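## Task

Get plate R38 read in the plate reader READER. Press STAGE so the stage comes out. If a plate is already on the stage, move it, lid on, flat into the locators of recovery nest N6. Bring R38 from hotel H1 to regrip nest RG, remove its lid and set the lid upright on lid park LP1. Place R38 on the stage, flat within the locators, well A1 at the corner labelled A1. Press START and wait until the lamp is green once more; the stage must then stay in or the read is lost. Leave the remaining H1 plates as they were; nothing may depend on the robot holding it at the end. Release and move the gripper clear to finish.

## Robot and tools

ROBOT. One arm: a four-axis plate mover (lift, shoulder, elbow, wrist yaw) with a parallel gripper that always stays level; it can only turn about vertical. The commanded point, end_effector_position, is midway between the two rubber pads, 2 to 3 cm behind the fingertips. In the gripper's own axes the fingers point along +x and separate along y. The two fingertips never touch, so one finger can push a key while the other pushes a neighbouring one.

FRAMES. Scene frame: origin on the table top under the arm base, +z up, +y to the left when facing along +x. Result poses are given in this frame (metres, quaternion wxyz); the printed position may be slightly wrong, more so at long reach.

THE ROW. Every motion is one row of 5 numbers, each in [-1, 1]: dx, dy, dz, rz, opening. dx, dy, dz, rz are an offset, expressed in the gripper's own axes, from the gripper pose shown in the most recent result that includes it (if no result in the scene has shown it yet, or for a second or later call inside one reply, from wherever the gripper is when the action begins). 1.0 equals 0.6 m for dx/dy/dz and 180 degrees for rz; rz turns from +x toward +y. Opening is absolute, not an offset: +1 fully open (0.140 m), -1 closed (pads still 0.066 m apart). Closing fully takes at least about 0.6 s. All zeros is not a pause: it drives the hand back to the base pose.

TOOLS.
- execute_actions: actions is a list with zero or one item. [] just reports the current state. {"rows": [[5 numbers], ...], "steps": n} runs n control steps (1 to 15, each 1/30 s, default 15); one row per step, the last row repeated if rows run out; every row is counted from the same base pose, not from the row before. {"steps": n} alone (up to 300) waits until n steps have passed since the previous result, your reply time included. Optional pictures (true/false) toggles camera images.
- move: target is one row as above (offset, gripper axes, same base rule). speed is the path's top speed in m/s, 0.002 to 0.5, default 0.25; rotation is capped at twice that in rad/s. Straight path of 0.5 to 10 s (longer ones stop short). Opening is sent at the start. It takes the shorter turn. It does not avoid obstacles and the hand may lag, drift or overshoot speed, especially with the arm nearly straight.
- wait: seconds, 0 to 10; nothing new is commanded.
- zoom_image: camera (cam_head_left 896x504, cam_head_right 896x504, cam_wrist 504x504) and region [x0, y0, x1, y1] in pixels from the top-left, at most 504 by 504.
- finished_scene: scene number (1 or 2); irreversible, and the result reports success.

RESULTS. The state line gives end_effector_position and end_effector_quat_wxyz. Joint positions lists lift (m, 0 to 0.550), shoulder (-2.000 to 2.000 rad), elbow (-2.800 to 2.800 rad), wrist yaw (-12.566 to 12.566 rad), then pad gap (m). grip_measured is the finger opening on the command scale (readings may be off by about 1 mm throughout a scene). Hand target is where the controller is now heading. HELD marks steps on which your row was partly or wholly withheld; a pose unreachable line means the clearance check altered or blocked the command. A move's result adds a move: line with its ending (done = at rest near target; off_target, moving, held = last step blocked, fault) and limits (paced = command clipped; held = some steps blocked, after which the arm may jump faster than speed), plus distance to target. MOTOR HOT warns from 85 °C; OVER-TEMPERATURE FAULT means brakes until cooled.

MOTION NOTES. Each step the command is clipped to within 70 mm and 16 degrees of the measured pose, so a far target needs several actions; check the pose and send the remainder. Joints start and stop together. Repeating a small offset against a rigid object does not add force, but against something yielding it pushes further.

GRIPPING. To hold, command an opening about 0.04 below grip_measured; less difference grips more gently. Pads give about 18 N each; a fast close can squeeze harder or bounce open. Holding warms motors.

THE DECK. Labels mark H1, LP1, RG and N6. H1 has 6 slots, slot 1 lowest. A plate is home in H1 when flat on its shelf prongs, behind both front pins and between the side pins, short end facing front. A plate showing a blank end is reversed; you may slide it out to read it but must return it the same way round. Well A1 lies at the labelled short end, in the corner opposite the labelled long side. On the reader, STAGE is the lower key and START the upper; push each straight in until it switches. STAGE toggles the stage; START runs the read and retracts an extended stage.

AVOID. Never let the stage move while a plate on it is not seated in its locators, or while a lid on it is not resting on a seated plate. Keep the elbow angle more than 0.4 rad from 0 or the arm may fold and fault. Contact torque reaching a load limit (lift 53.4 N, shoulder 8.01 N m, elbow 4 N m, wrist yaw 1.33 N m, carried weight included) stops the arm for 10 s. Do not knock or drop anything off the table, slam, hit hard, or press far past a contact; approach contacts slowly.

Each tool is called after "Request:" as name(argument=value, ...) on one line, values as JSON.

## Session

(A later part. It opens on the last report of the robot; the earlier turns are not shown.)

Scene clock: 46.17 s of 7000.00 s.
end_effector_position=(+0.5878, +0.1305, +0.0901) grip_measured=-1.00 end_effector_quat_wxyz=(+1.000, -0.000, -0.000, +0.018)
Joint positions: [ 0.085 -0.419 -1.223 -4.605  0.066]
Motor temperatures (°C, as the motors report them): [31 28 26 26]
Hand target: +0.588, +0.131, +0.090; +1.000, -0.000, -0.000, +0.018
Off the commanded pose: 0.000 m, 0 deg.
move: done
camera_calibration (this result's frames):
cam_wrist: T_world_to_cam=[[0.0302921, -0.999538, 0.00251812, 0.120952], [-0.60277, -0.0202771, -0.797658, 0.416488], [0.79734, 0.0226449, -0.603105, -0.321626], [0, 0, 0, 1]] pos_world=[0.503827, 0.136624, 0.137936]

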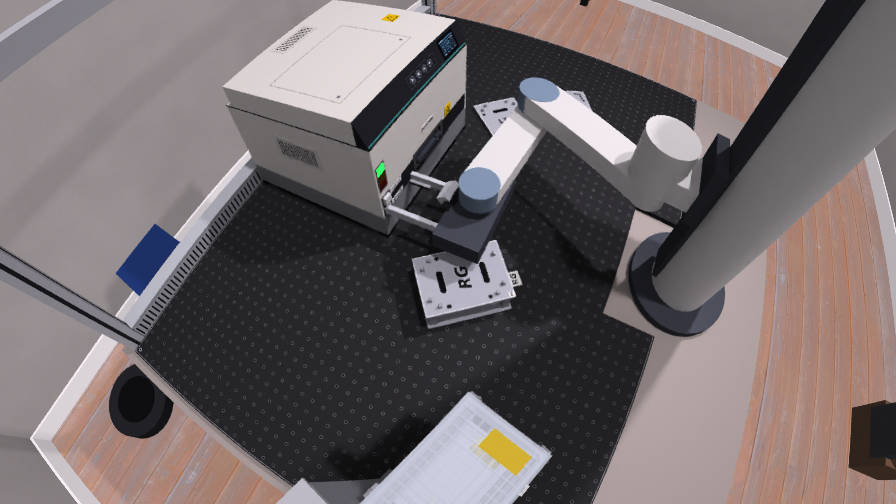

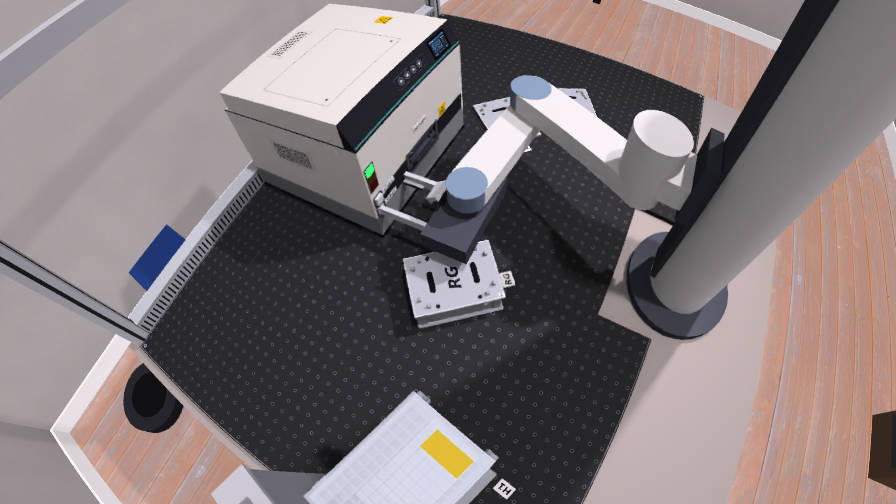

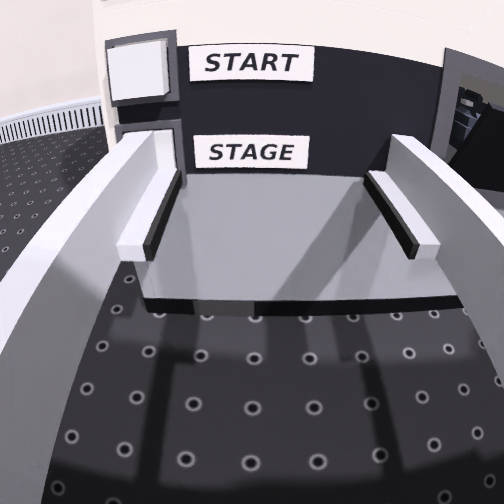

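Triggered.

Request:
move(target=[-0.05,0.05,0,0,-1])

Request:
move(target=[0,0,0.2,0,-0.3])

Request:
move(target=[-0.14,-0.24,0,-0.006,-0.3])

Scene clock: 58.63 s of 7000.00 s.
end_effector_position=(+0.5825, +0.1295, +0.0901) grip_measured=-1.00 end_effector_quat_wxyz=(+1.000, -0.000, -0.000, +0.009)
Joint positions: [ 0.085 -0.414 -1.203 -4.648  0.066]
Motor temperatures (°C, as the motors report them): [31 28 30 27]
Hand target: +0.584, +0.130, +0.090; +1.000, -0.000, -0.000, +0.012
Off the commanded pose: 0.040 m, 1 deg.
TORQUE FAULT: the external load on joint 4 (wrist yaw) reached its load limit, and the arm stopped for 10 seconds. The arm's remaining commands of this call were not run. The arm holds where it stopped, with its grip as last carried out, and accepts commands again: back off and push less far. The arm stops again, at the same cost, whenever a joint's load reaches its limit.
move: fault
camera_calibration (this result's frames):
cam_wrist: T_world_to_cam=[[0.01216, -0.999923, 0.00251812, 0.130687], [-0.603038, -0.00934228, -0.797658, 0.412028], [0.79762, 0.00818102, -0.603105, -0.315687], [0, 0, 0, 1]] pos_world=[0.498678, 0.137109, 0.137936]

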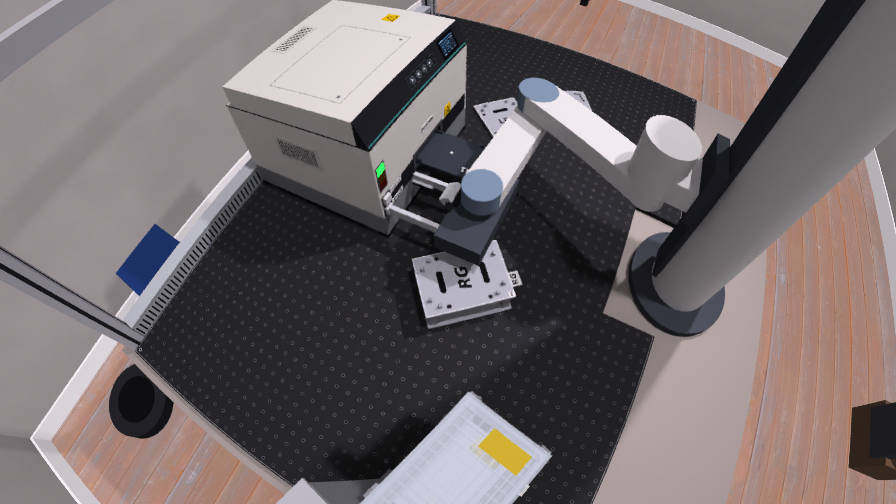

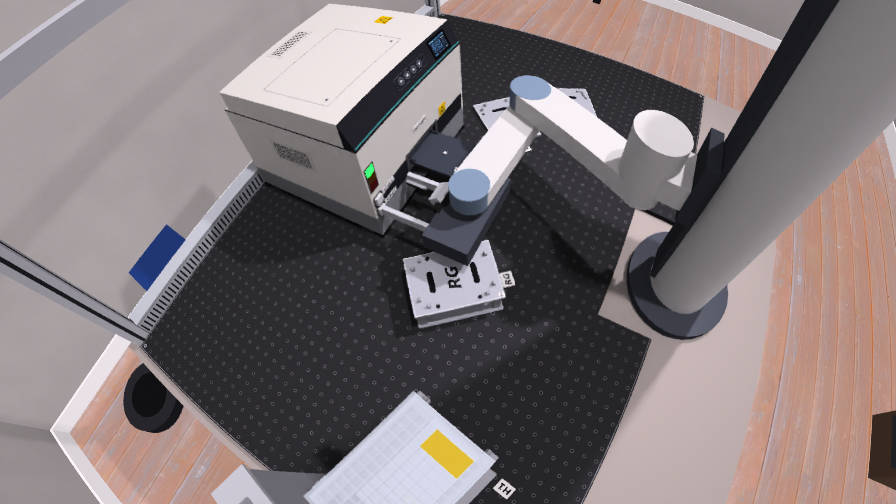

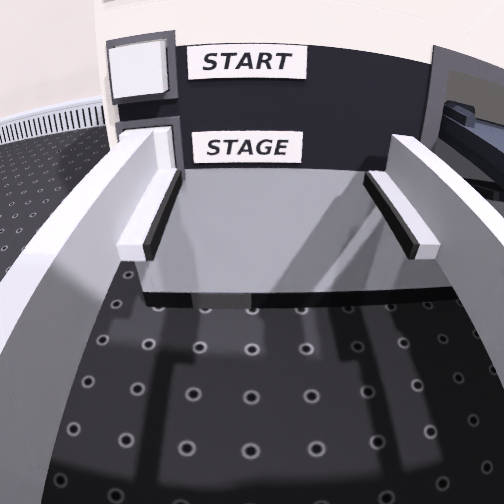

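not run: a fault stop came before this call.

not run: a fault stop came before this call.

Request:
move(target=[-0.1,0.07,0,0,-1])

Request:
move(target=[0,0,0.2,0,-1])

Request:
move(target=[-0.05,-0.26,0,0,-0.3])

Scene clock: 63.30 s of 7000.00 s.
end_effector_position=(+0.5218, +0.1706, +0.0901) grip_measured=-1.00 end_effector_quat_wxyz=(+1.000, -0.000, -0.000, +0.009)
Joint positions: [ 0.085 -0.226 -1.066 -4.973  0.066]
Motor temperatures (°C, as the motors report them): [31 28 31 27]
Hand target: +0.522, +0.170, +0.090; +1.000, -0.000, -0.000, +0.009
Off the commanded pose: 0.000 m, 0 deg.
After step 90, 0.90 s passed at rest.
move: done
camera_calibration (this result's frames):
cam_wrist: T_world_to_cam=[[0.0129271, -0.999913, 0.00251812, 0.172121], [-0.603031, -0.00980487, -0.797658, 0.375832], [0.797613, 0.00879288, -0.603105, -0.267644], [0, 0, 0, 1]] pos_world=[0.43789, 0.178145, 0.137934]

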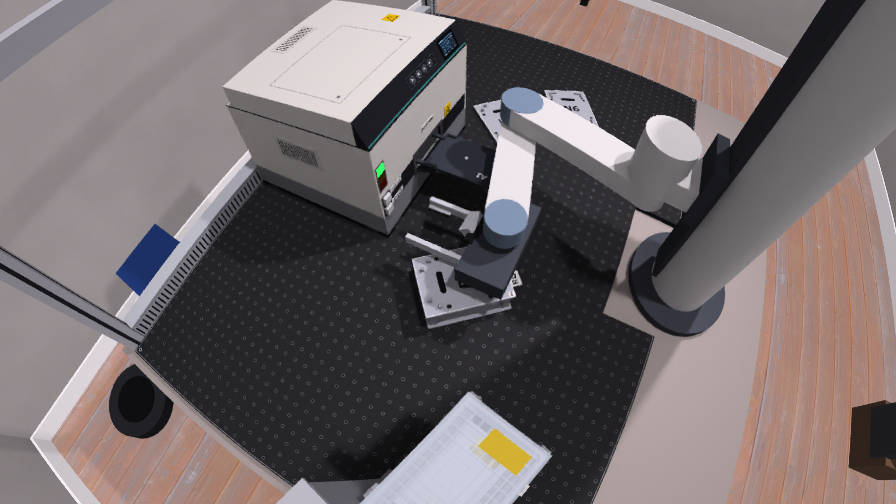

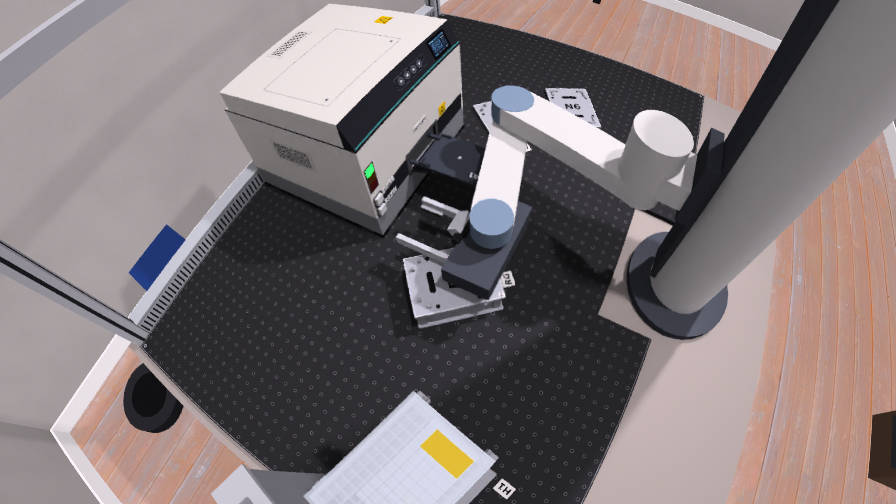

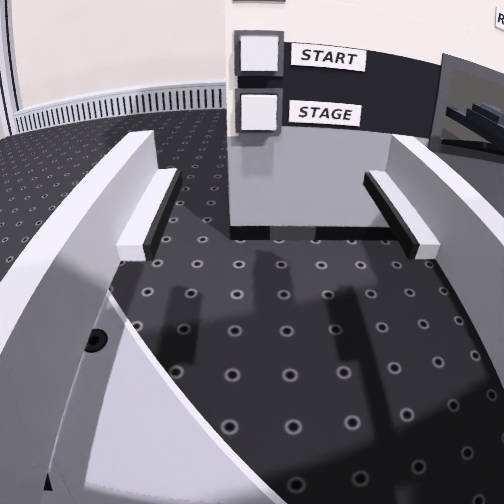

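Scene clock: 64.20 s of 7000.00 s.
end_effector_position=(+0.5218, +0.1706, +0.2102) grip_measured=-1.00 end_effector_quat_wxyz=(+1.000, -0.000, -0.000, +0.009)
Joint positions: [ 0.205 -0.226 -1.066 -4.973  0.066]
Motor temperatures (°C, as the motors report them): [31 28 31 27]
Hand target: +0.522, +0.171, +0.210; +1.000, -0.000, -0.000, +0.009
Off the commanded pose: 0.000 m, 0 deg.
move: done
camera_calibration (this result's frames):
cam_wrist: T_world_to_cam=[[0.0128641, -0.999914, 0.00251812, 0.17185], [-0.603032, -0.00976692, -0.797658, 0.47158], [0.797614, 0.00874267, -0.603105, -0.195255], [0, 0, 0, 1]] pos_world=[0.437905, 0.178148, 0.257968]

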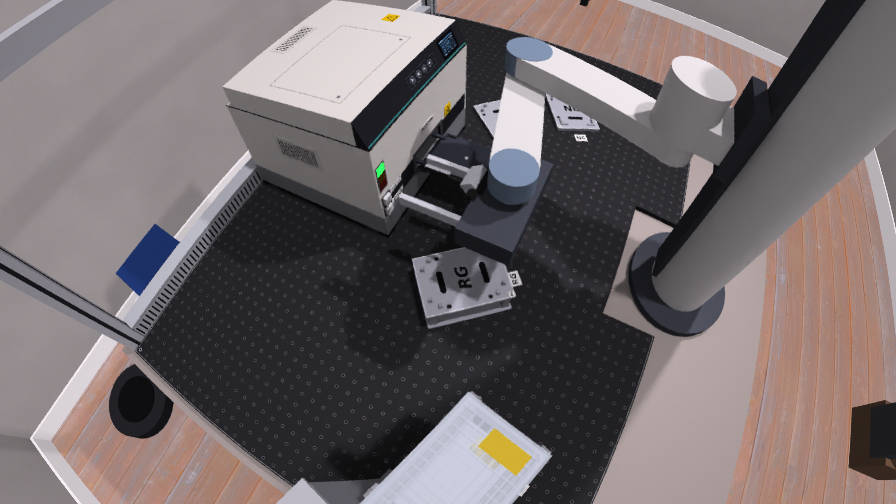

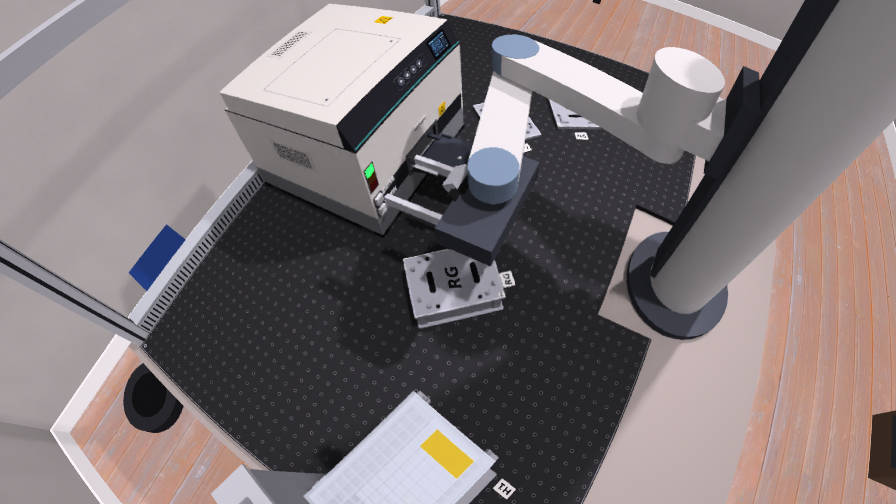

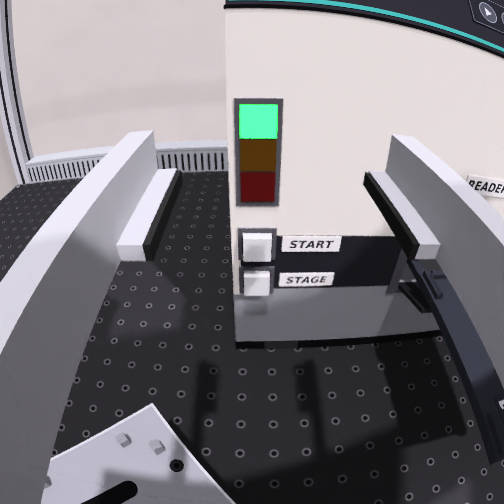

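Scene clock: 65.33 s of 7000.00 s.
end_effector_position=(+0.4944, +0.0140, +0.2102) grip_measured=-0.30 end_effector_quat_wxyz=(+1.000, -0.000, -0.000, +0.009)
Joint positions: [ 0.205 -0.951 -0.69  -4.624  0.092]
Motor temperatures (°C, as the motors report them): [31 28 31 27]
Hand target: +0.494, +0.014, +0.210; +1.000, -0.000, -0.000, +0.009
Off the commanded pose: 0.000 m, 0 deg.
move: done
camera_calibration (this result's frames):
cam_wrist: T_world_to_cam=[[0.0124843, -0.999919, 0.00251812, 0.0158433], [-0.603035, -0.00953781, -0.797658, 0.453569], [0.797617, 0.00843964, -0.603105, -0.172088], [0, 0, 0, 1]] pos_world=[0.410581, 0.0216204, 0.257966]

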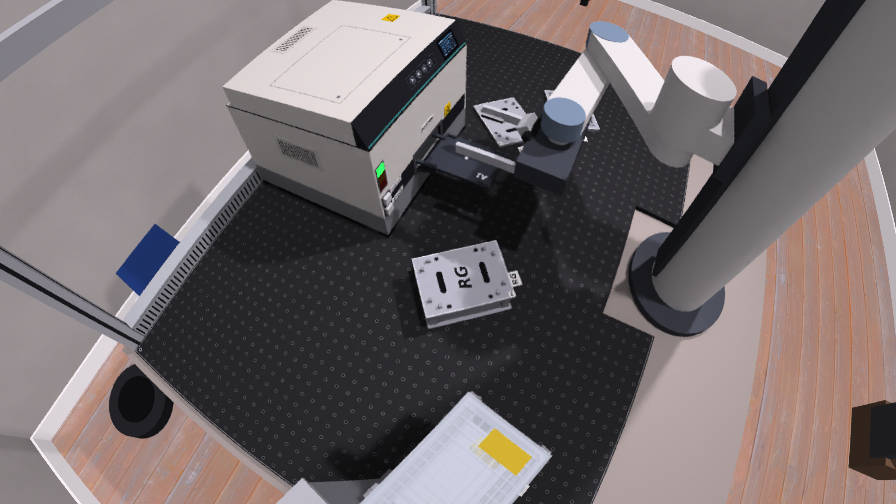

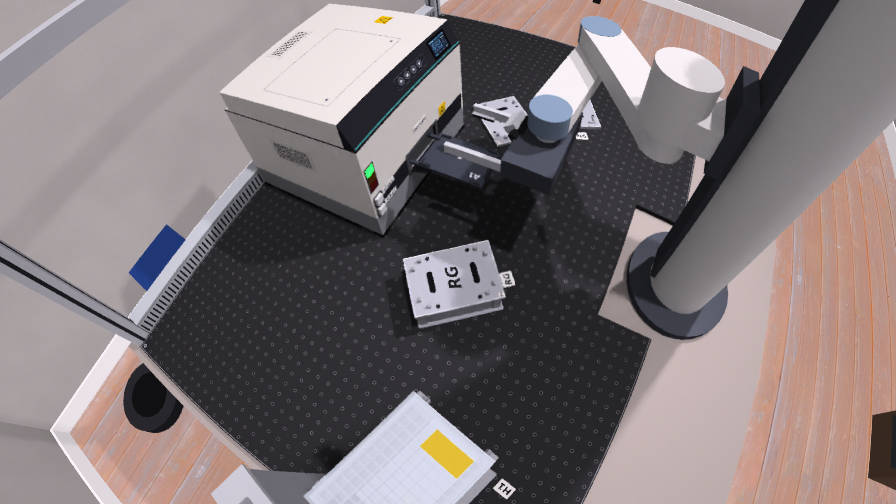

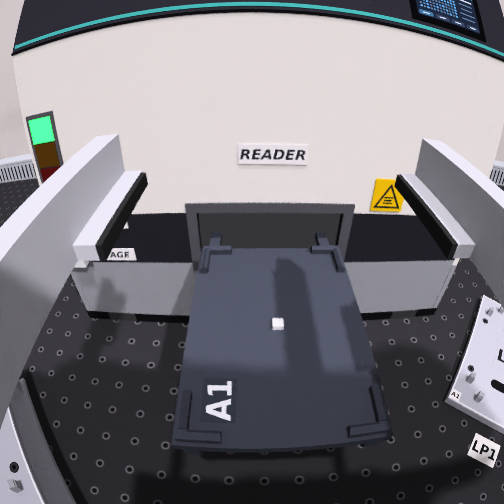

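Request:
zoom_image(camera="cam_wrist", region=[160,220,400,460])

Request:
move(target=[-0.33,0.42,0.05,0.45,0.1])

Region (160, 220, 400, 460) of cam_wrist's 504x504 image, scaled by 2.100, with more detail than that image has.

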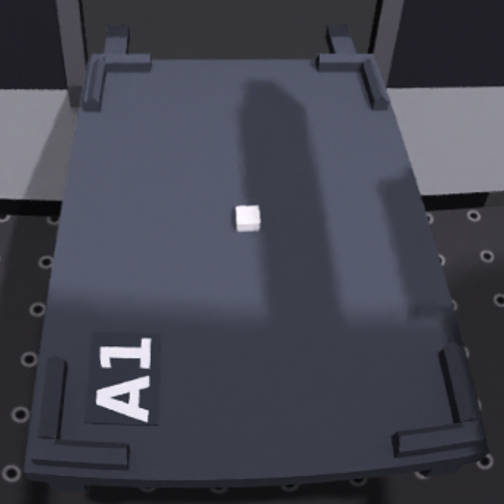

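Scene clock: 71.23 s of 7000.00 s.
end_effector_position=(+0.2921, +0.2624, +0.2402) grip_measured=+0.10 end_effector_quat_wxyz=(+0.755, -0.000, -0.000, +0.656)
Joint positions: [ 0.235 -0.124 -0.597 -4.13   0.107]
Motor temperatures (°C, as the motors report them): [31 28 29 27]
Hand target: +0.292, +0.262, +0.240; +0.755, -0.000, -0.000, +0.656
Off the commanded pose: 0.000 m, 0 deg.
move: done
camera_calibration (this result's frames):
cam_wrist: T_world_to_cam=[[0.98955, -0.144171, 0.00251812, -0.243258], [-0.0849635, -0.597096, -0.797658, 0.360711], [0.116503, 0.789108, -0.603105, -0.000621958], [0, 0, 0, 1]] pos_world=[0.271436, 0.180799, 0.287961]

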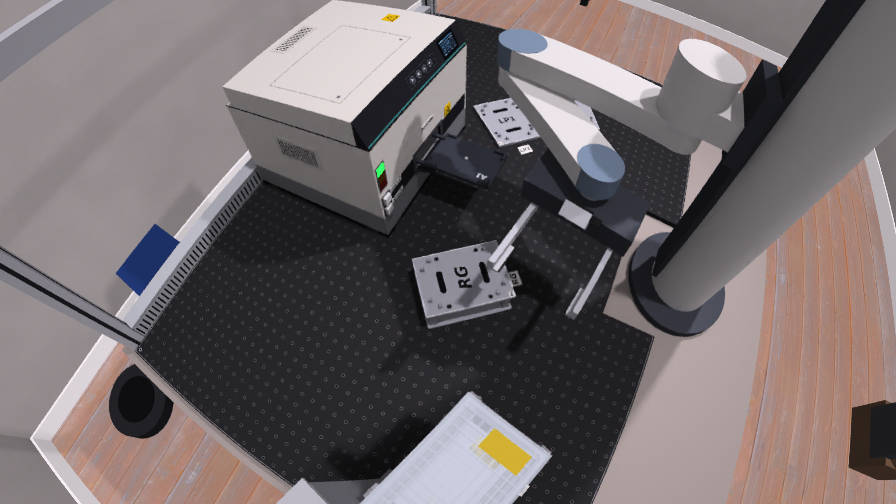

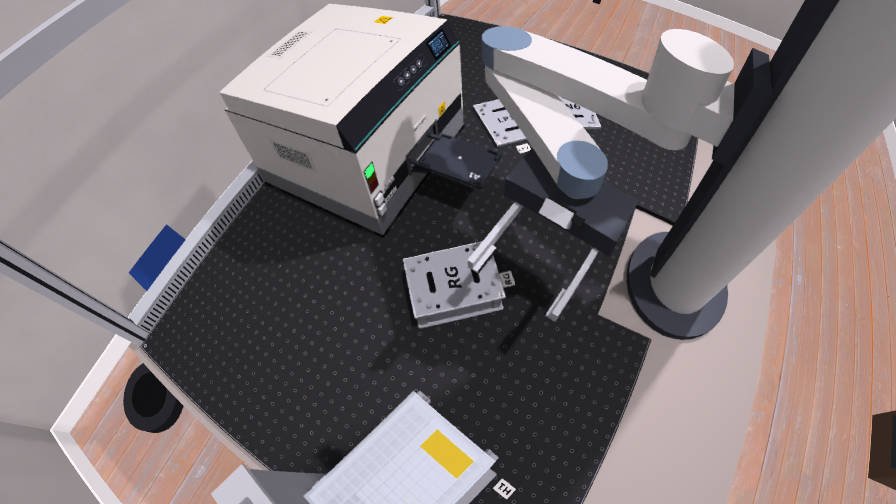

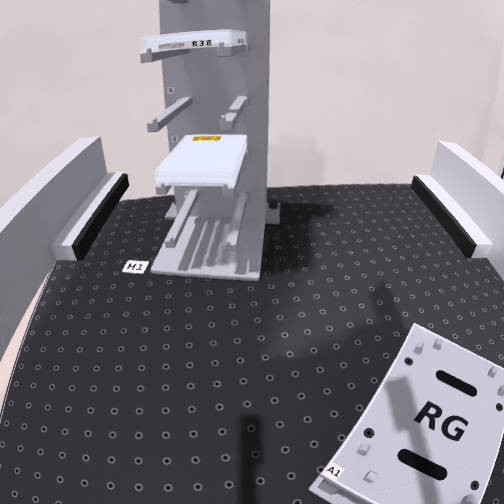

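Request:
move(target=[0.169,0.15,0.09,-0.044,0.1])

Scene clock: 74.93 s of 7000.00 s.
end_effector_position=(+0.2172, +0.3755, +0.2942) grip_measured=+0.10 end_effector_quat_wxyz=(+0.798, -0.000, -0.000, +0.602)
Joint positions: [ 0.289  0.608 -0.952 -4.647  0.107]
Motor temperatures (°C, as the motors report them): [31 28 29 27]
Hand target: +0.217, +0.375, +0.294; +0.798, -0.000, -0.000, +0.603
Off the commanded pose: 0.000 m, 0 deg.
move: done
camera_calibration (this result's frames):
cam_wrist: T_world_to_cam=[[0.960156, -0.279452, 0.00251812, -0.0957965], [-0.166611, -0.57964, -0.797658, 0.47611], [0.224366, 0.765456, -0.603105, -0.0630398], [0, 0, 0, 1]] pos_world=[0.185449, 0.297456, 0.341994]

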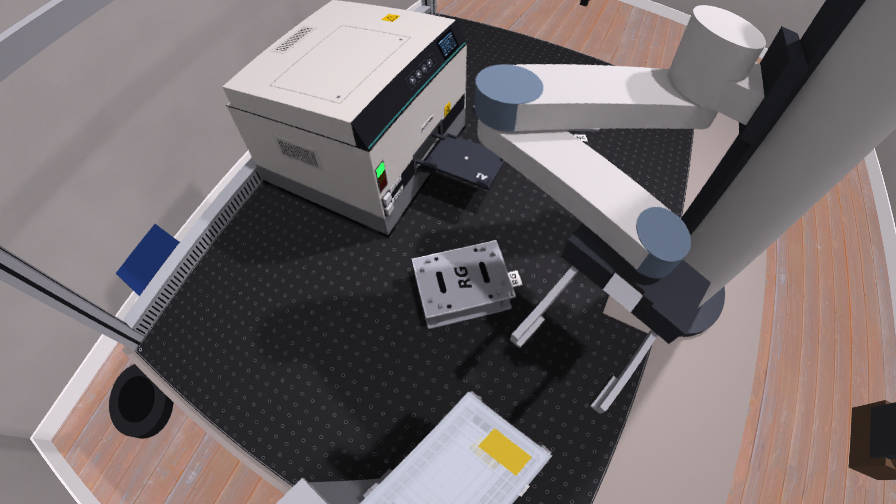

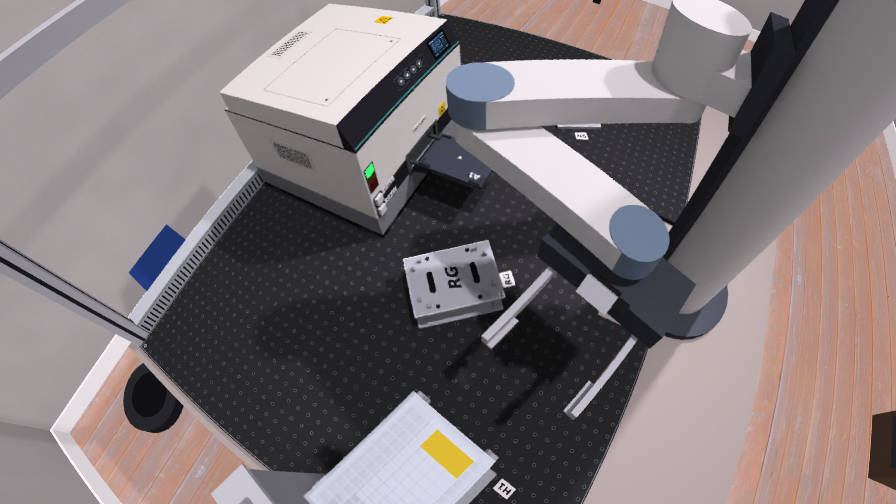

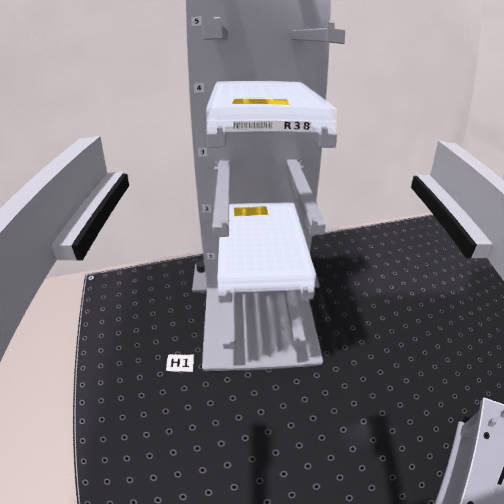

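Request:
move(target=[0.16,-0.0115,-0.0185,0.016,0.1])

Scene clock: 81.10 s of 7000.00 s.
end_effector_position=(+0.2503, +0.4659, +0.2831) grip_measured=+0.10 end_effector_quat_wxyz=(+0.783, -0.000, -0.000, +0.622)
Joint positions: [ 0.278  0.651 -1.38  -4.212  0.107]
Motor temperatures (°C, as the motors report them): [31 28 28 26]
Hand target: +0.250, +0.466, +0.283; +0.783, -0.000, -0.000, +0.622
Off the commanded pose: 0.000 m, 0 deg.
After step 90, 2.37 s passed at rest.
move: done
camera_calibration (this result's frames):
cam_wrist: T_world_to_cam=[[0.972839, -0.231468, 0.00251812, -0.127868], [-0.137646, -0.587193, -0.797658, 0.521452], [0.186111, 0.775646, -0.603105, -0.141575], [0, 0, 0, 1]] pos_world=[0.222519, 0.386407, 0.330878]

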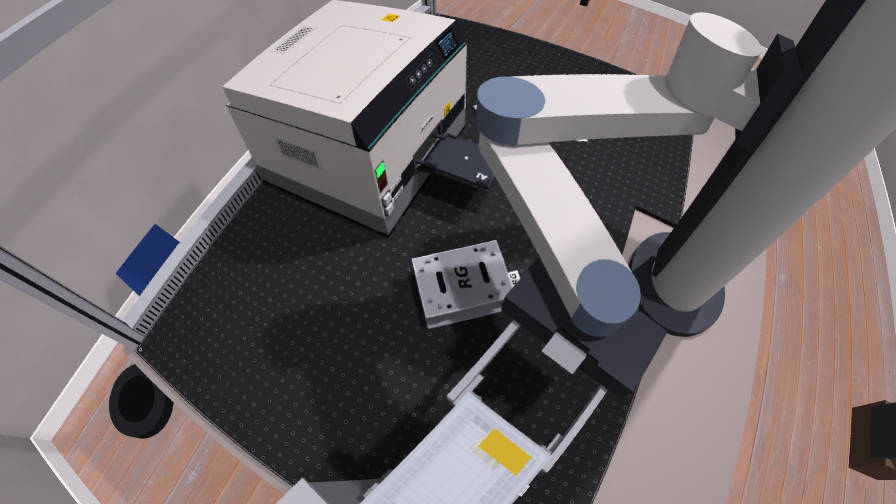

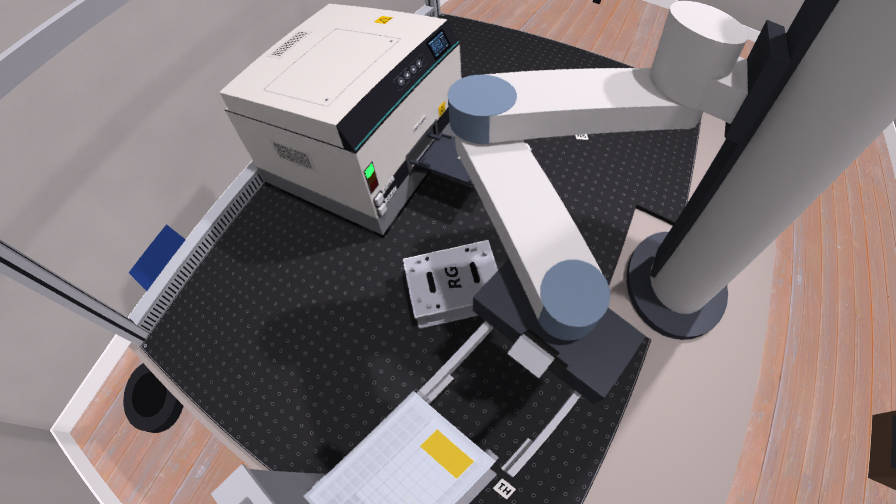

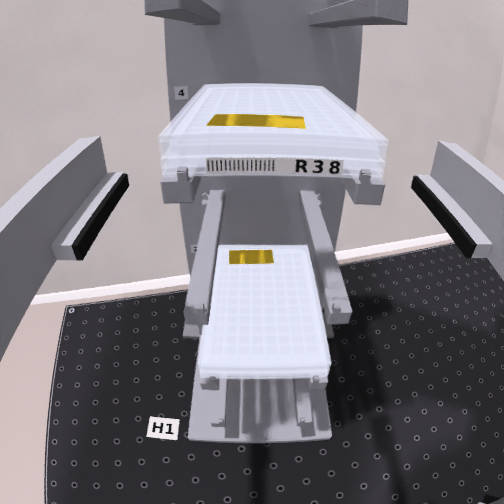

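Request:
move(target=[0.146,-0.0015,0.002,0,0.1], speed=0.1)

Request:
move(target=[0,0,0,0,-0.53])

Request:
move(target=[0,0,0.015,0,-0.53], speed=0.03)

Scene clock: 87.03 s of 7000.00 s.
end_effector_position=(+0.2711, +0.5510, +0.2842) grip_measured=+0.10 end_effector_quat_wxyz=(+0.783, -0.000, -0.000, +0.622)
Joint positions: [ 0.279  0.839 -1.874 -3.906  0.107]
Motor temperatures (°C, as the motors report them): [31 28 28 26]
Hand target: +0.271, +0.551, +0.284; +0.783, -0.000, -0.000, +0.622
Off the commanded pose: 0.000 m, 0 deg.
After step 90, 1.73 s passed at rest.
move: done
camera_calibration (this result's frames):
cam_wrist: T_world_to_cam=[[0.972775, -0.231739, 0.00251812, -0.128224], [-0.13781, -0.587155, -0.797658, 0.575248], [0.186327, 0.775594, -0.603105, -0.210783], [0, 0, 0, 1]] pos_world=[0.243283, 0.471527, 0.332049]

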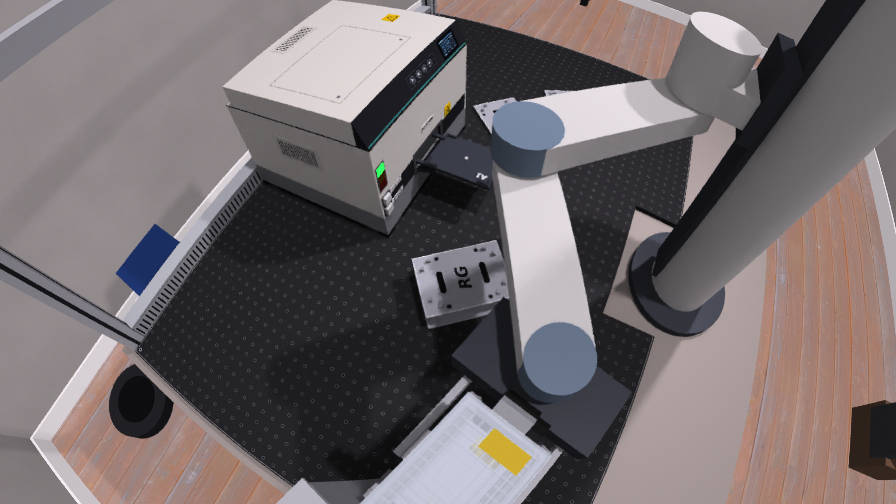

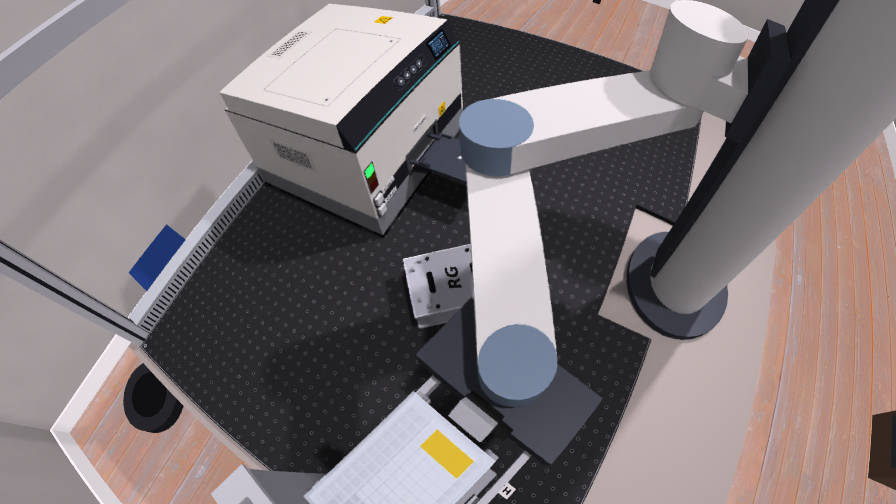

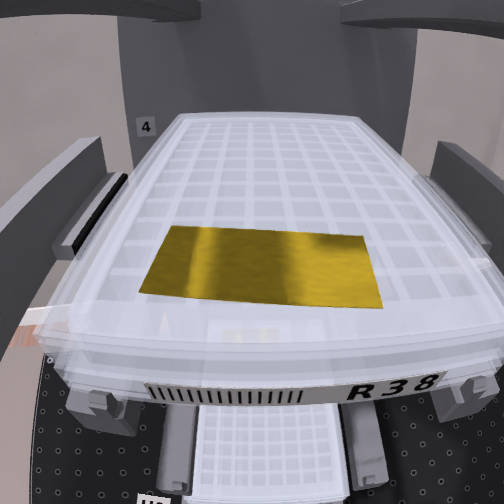

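Scene clock: 87.53 s of 7000.00 s.
end_effector_position=(+0.2711, +0.5510, +0.2842) grip_measured=-0.49 end_effector_quat_wxyz=(+0.783, -0.000, -0.000, +0.622)
Joint positions: [ 0.279  0.839 -1.874 -3.906  0.085]
Motor temperatures (°C, as the motors report them): [31 28 28 26]
Hand target: +0.271, +0.551, +0.284; +0.783, -0.000, -0.000, +0.622
Off the commanded pose: 0.000 m, 0 deg.
move: done
camera_calibration (this result's frames):
cam_wrist: T_world_to_cam=[[0.972767, -0.231771, 0.00251812, -0.128212], [-0.137829, -0.58715, -0.797658, 0.575251], [0.186352, 0.775588, -0.603105, -0.210787], [0, 0, 0, 1]] pos_world=[0.243287, 0.471527, 0.332049]

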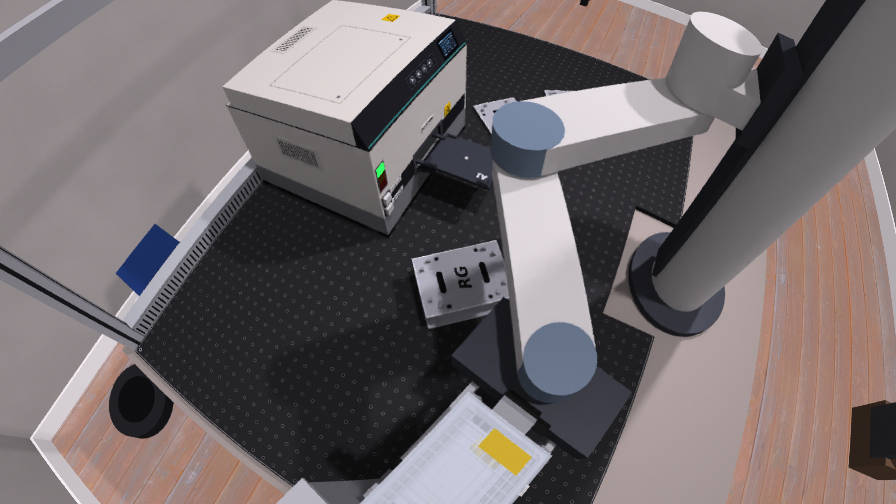

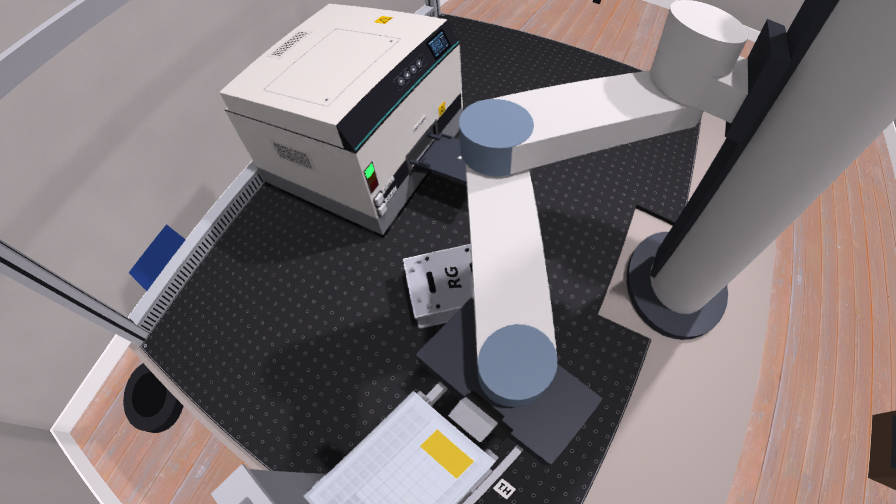

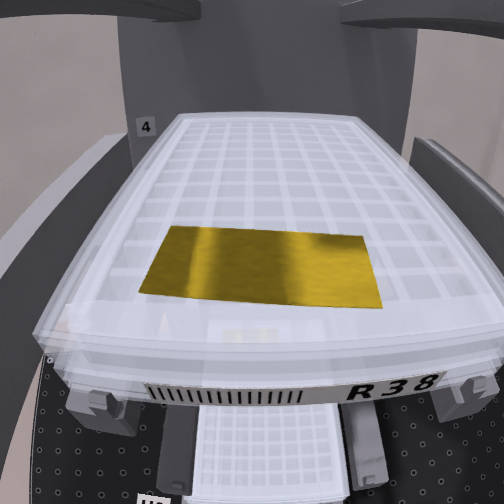

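Scene clock: 88.23 s of 7000.00 s.
end_effector_position=(+0.2711, +0.5510, +0.2933) grip_measured=-0.49 end_effector_quat_wxyz=(+0.783, -0.000, -0.000, +0.622)
Joint positions: [ 0.288  0.839 -1.874 -3.906  0.085]
Motor temperatures (°C, as the motors report them): [31 28 28 26]
Hand target: +0.271, +0.551, +0.293; +0.783, -0.000, -0.000, +0.622
Off the commanded pose: 0.000 m, 0 deg.
move: done
camera_calibration (this result's frames):
cam_wrist: T_world_to_cam=[[0.972767, -0.231771, 0.00251812, -0.128234], [-0.137829, -0.58715, -0.797658, 0.582443], [0.186353, 0.775588, -0.603105, -0.20535], [0, 0, 0, 1]] pos_world=[0.243287, 0.471528, 0.341065]

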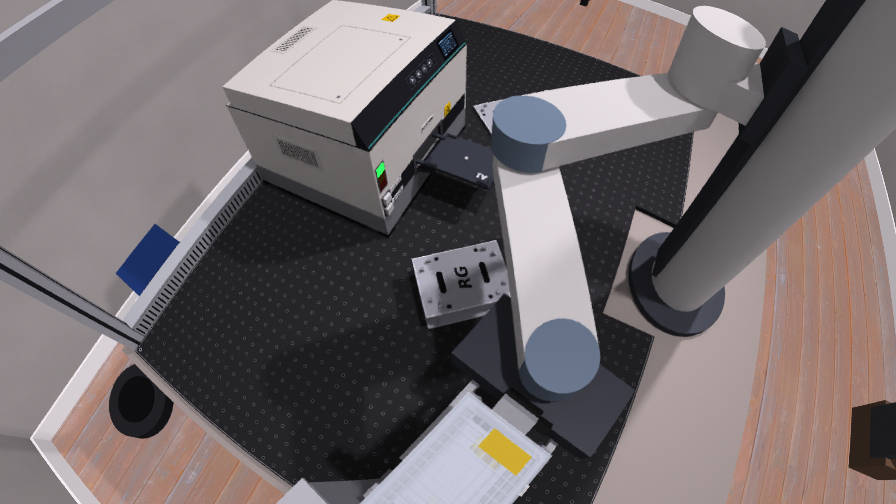

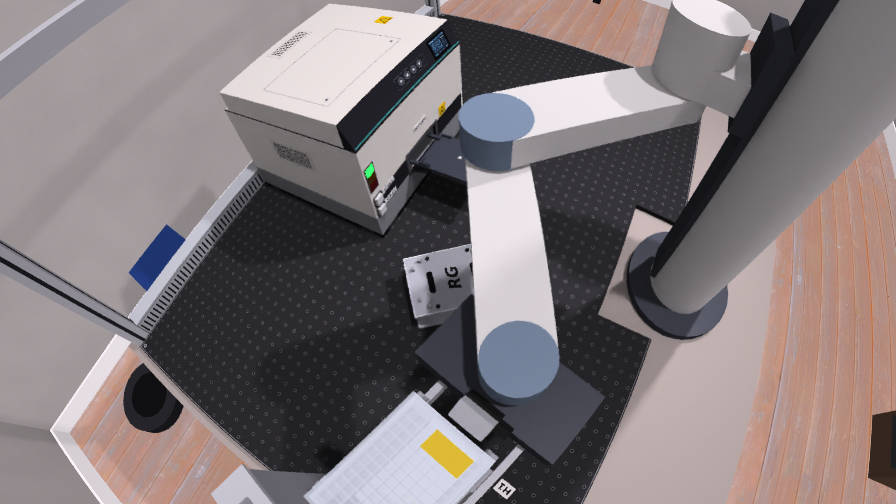

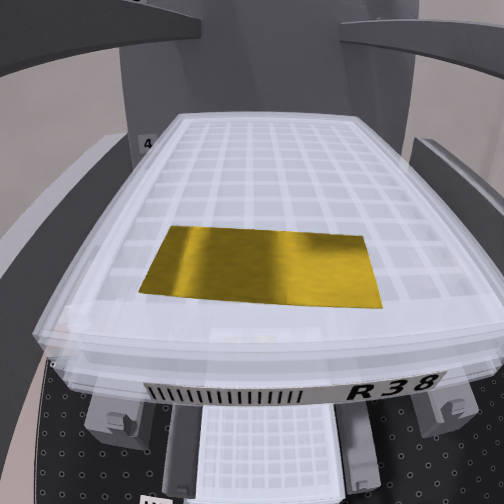

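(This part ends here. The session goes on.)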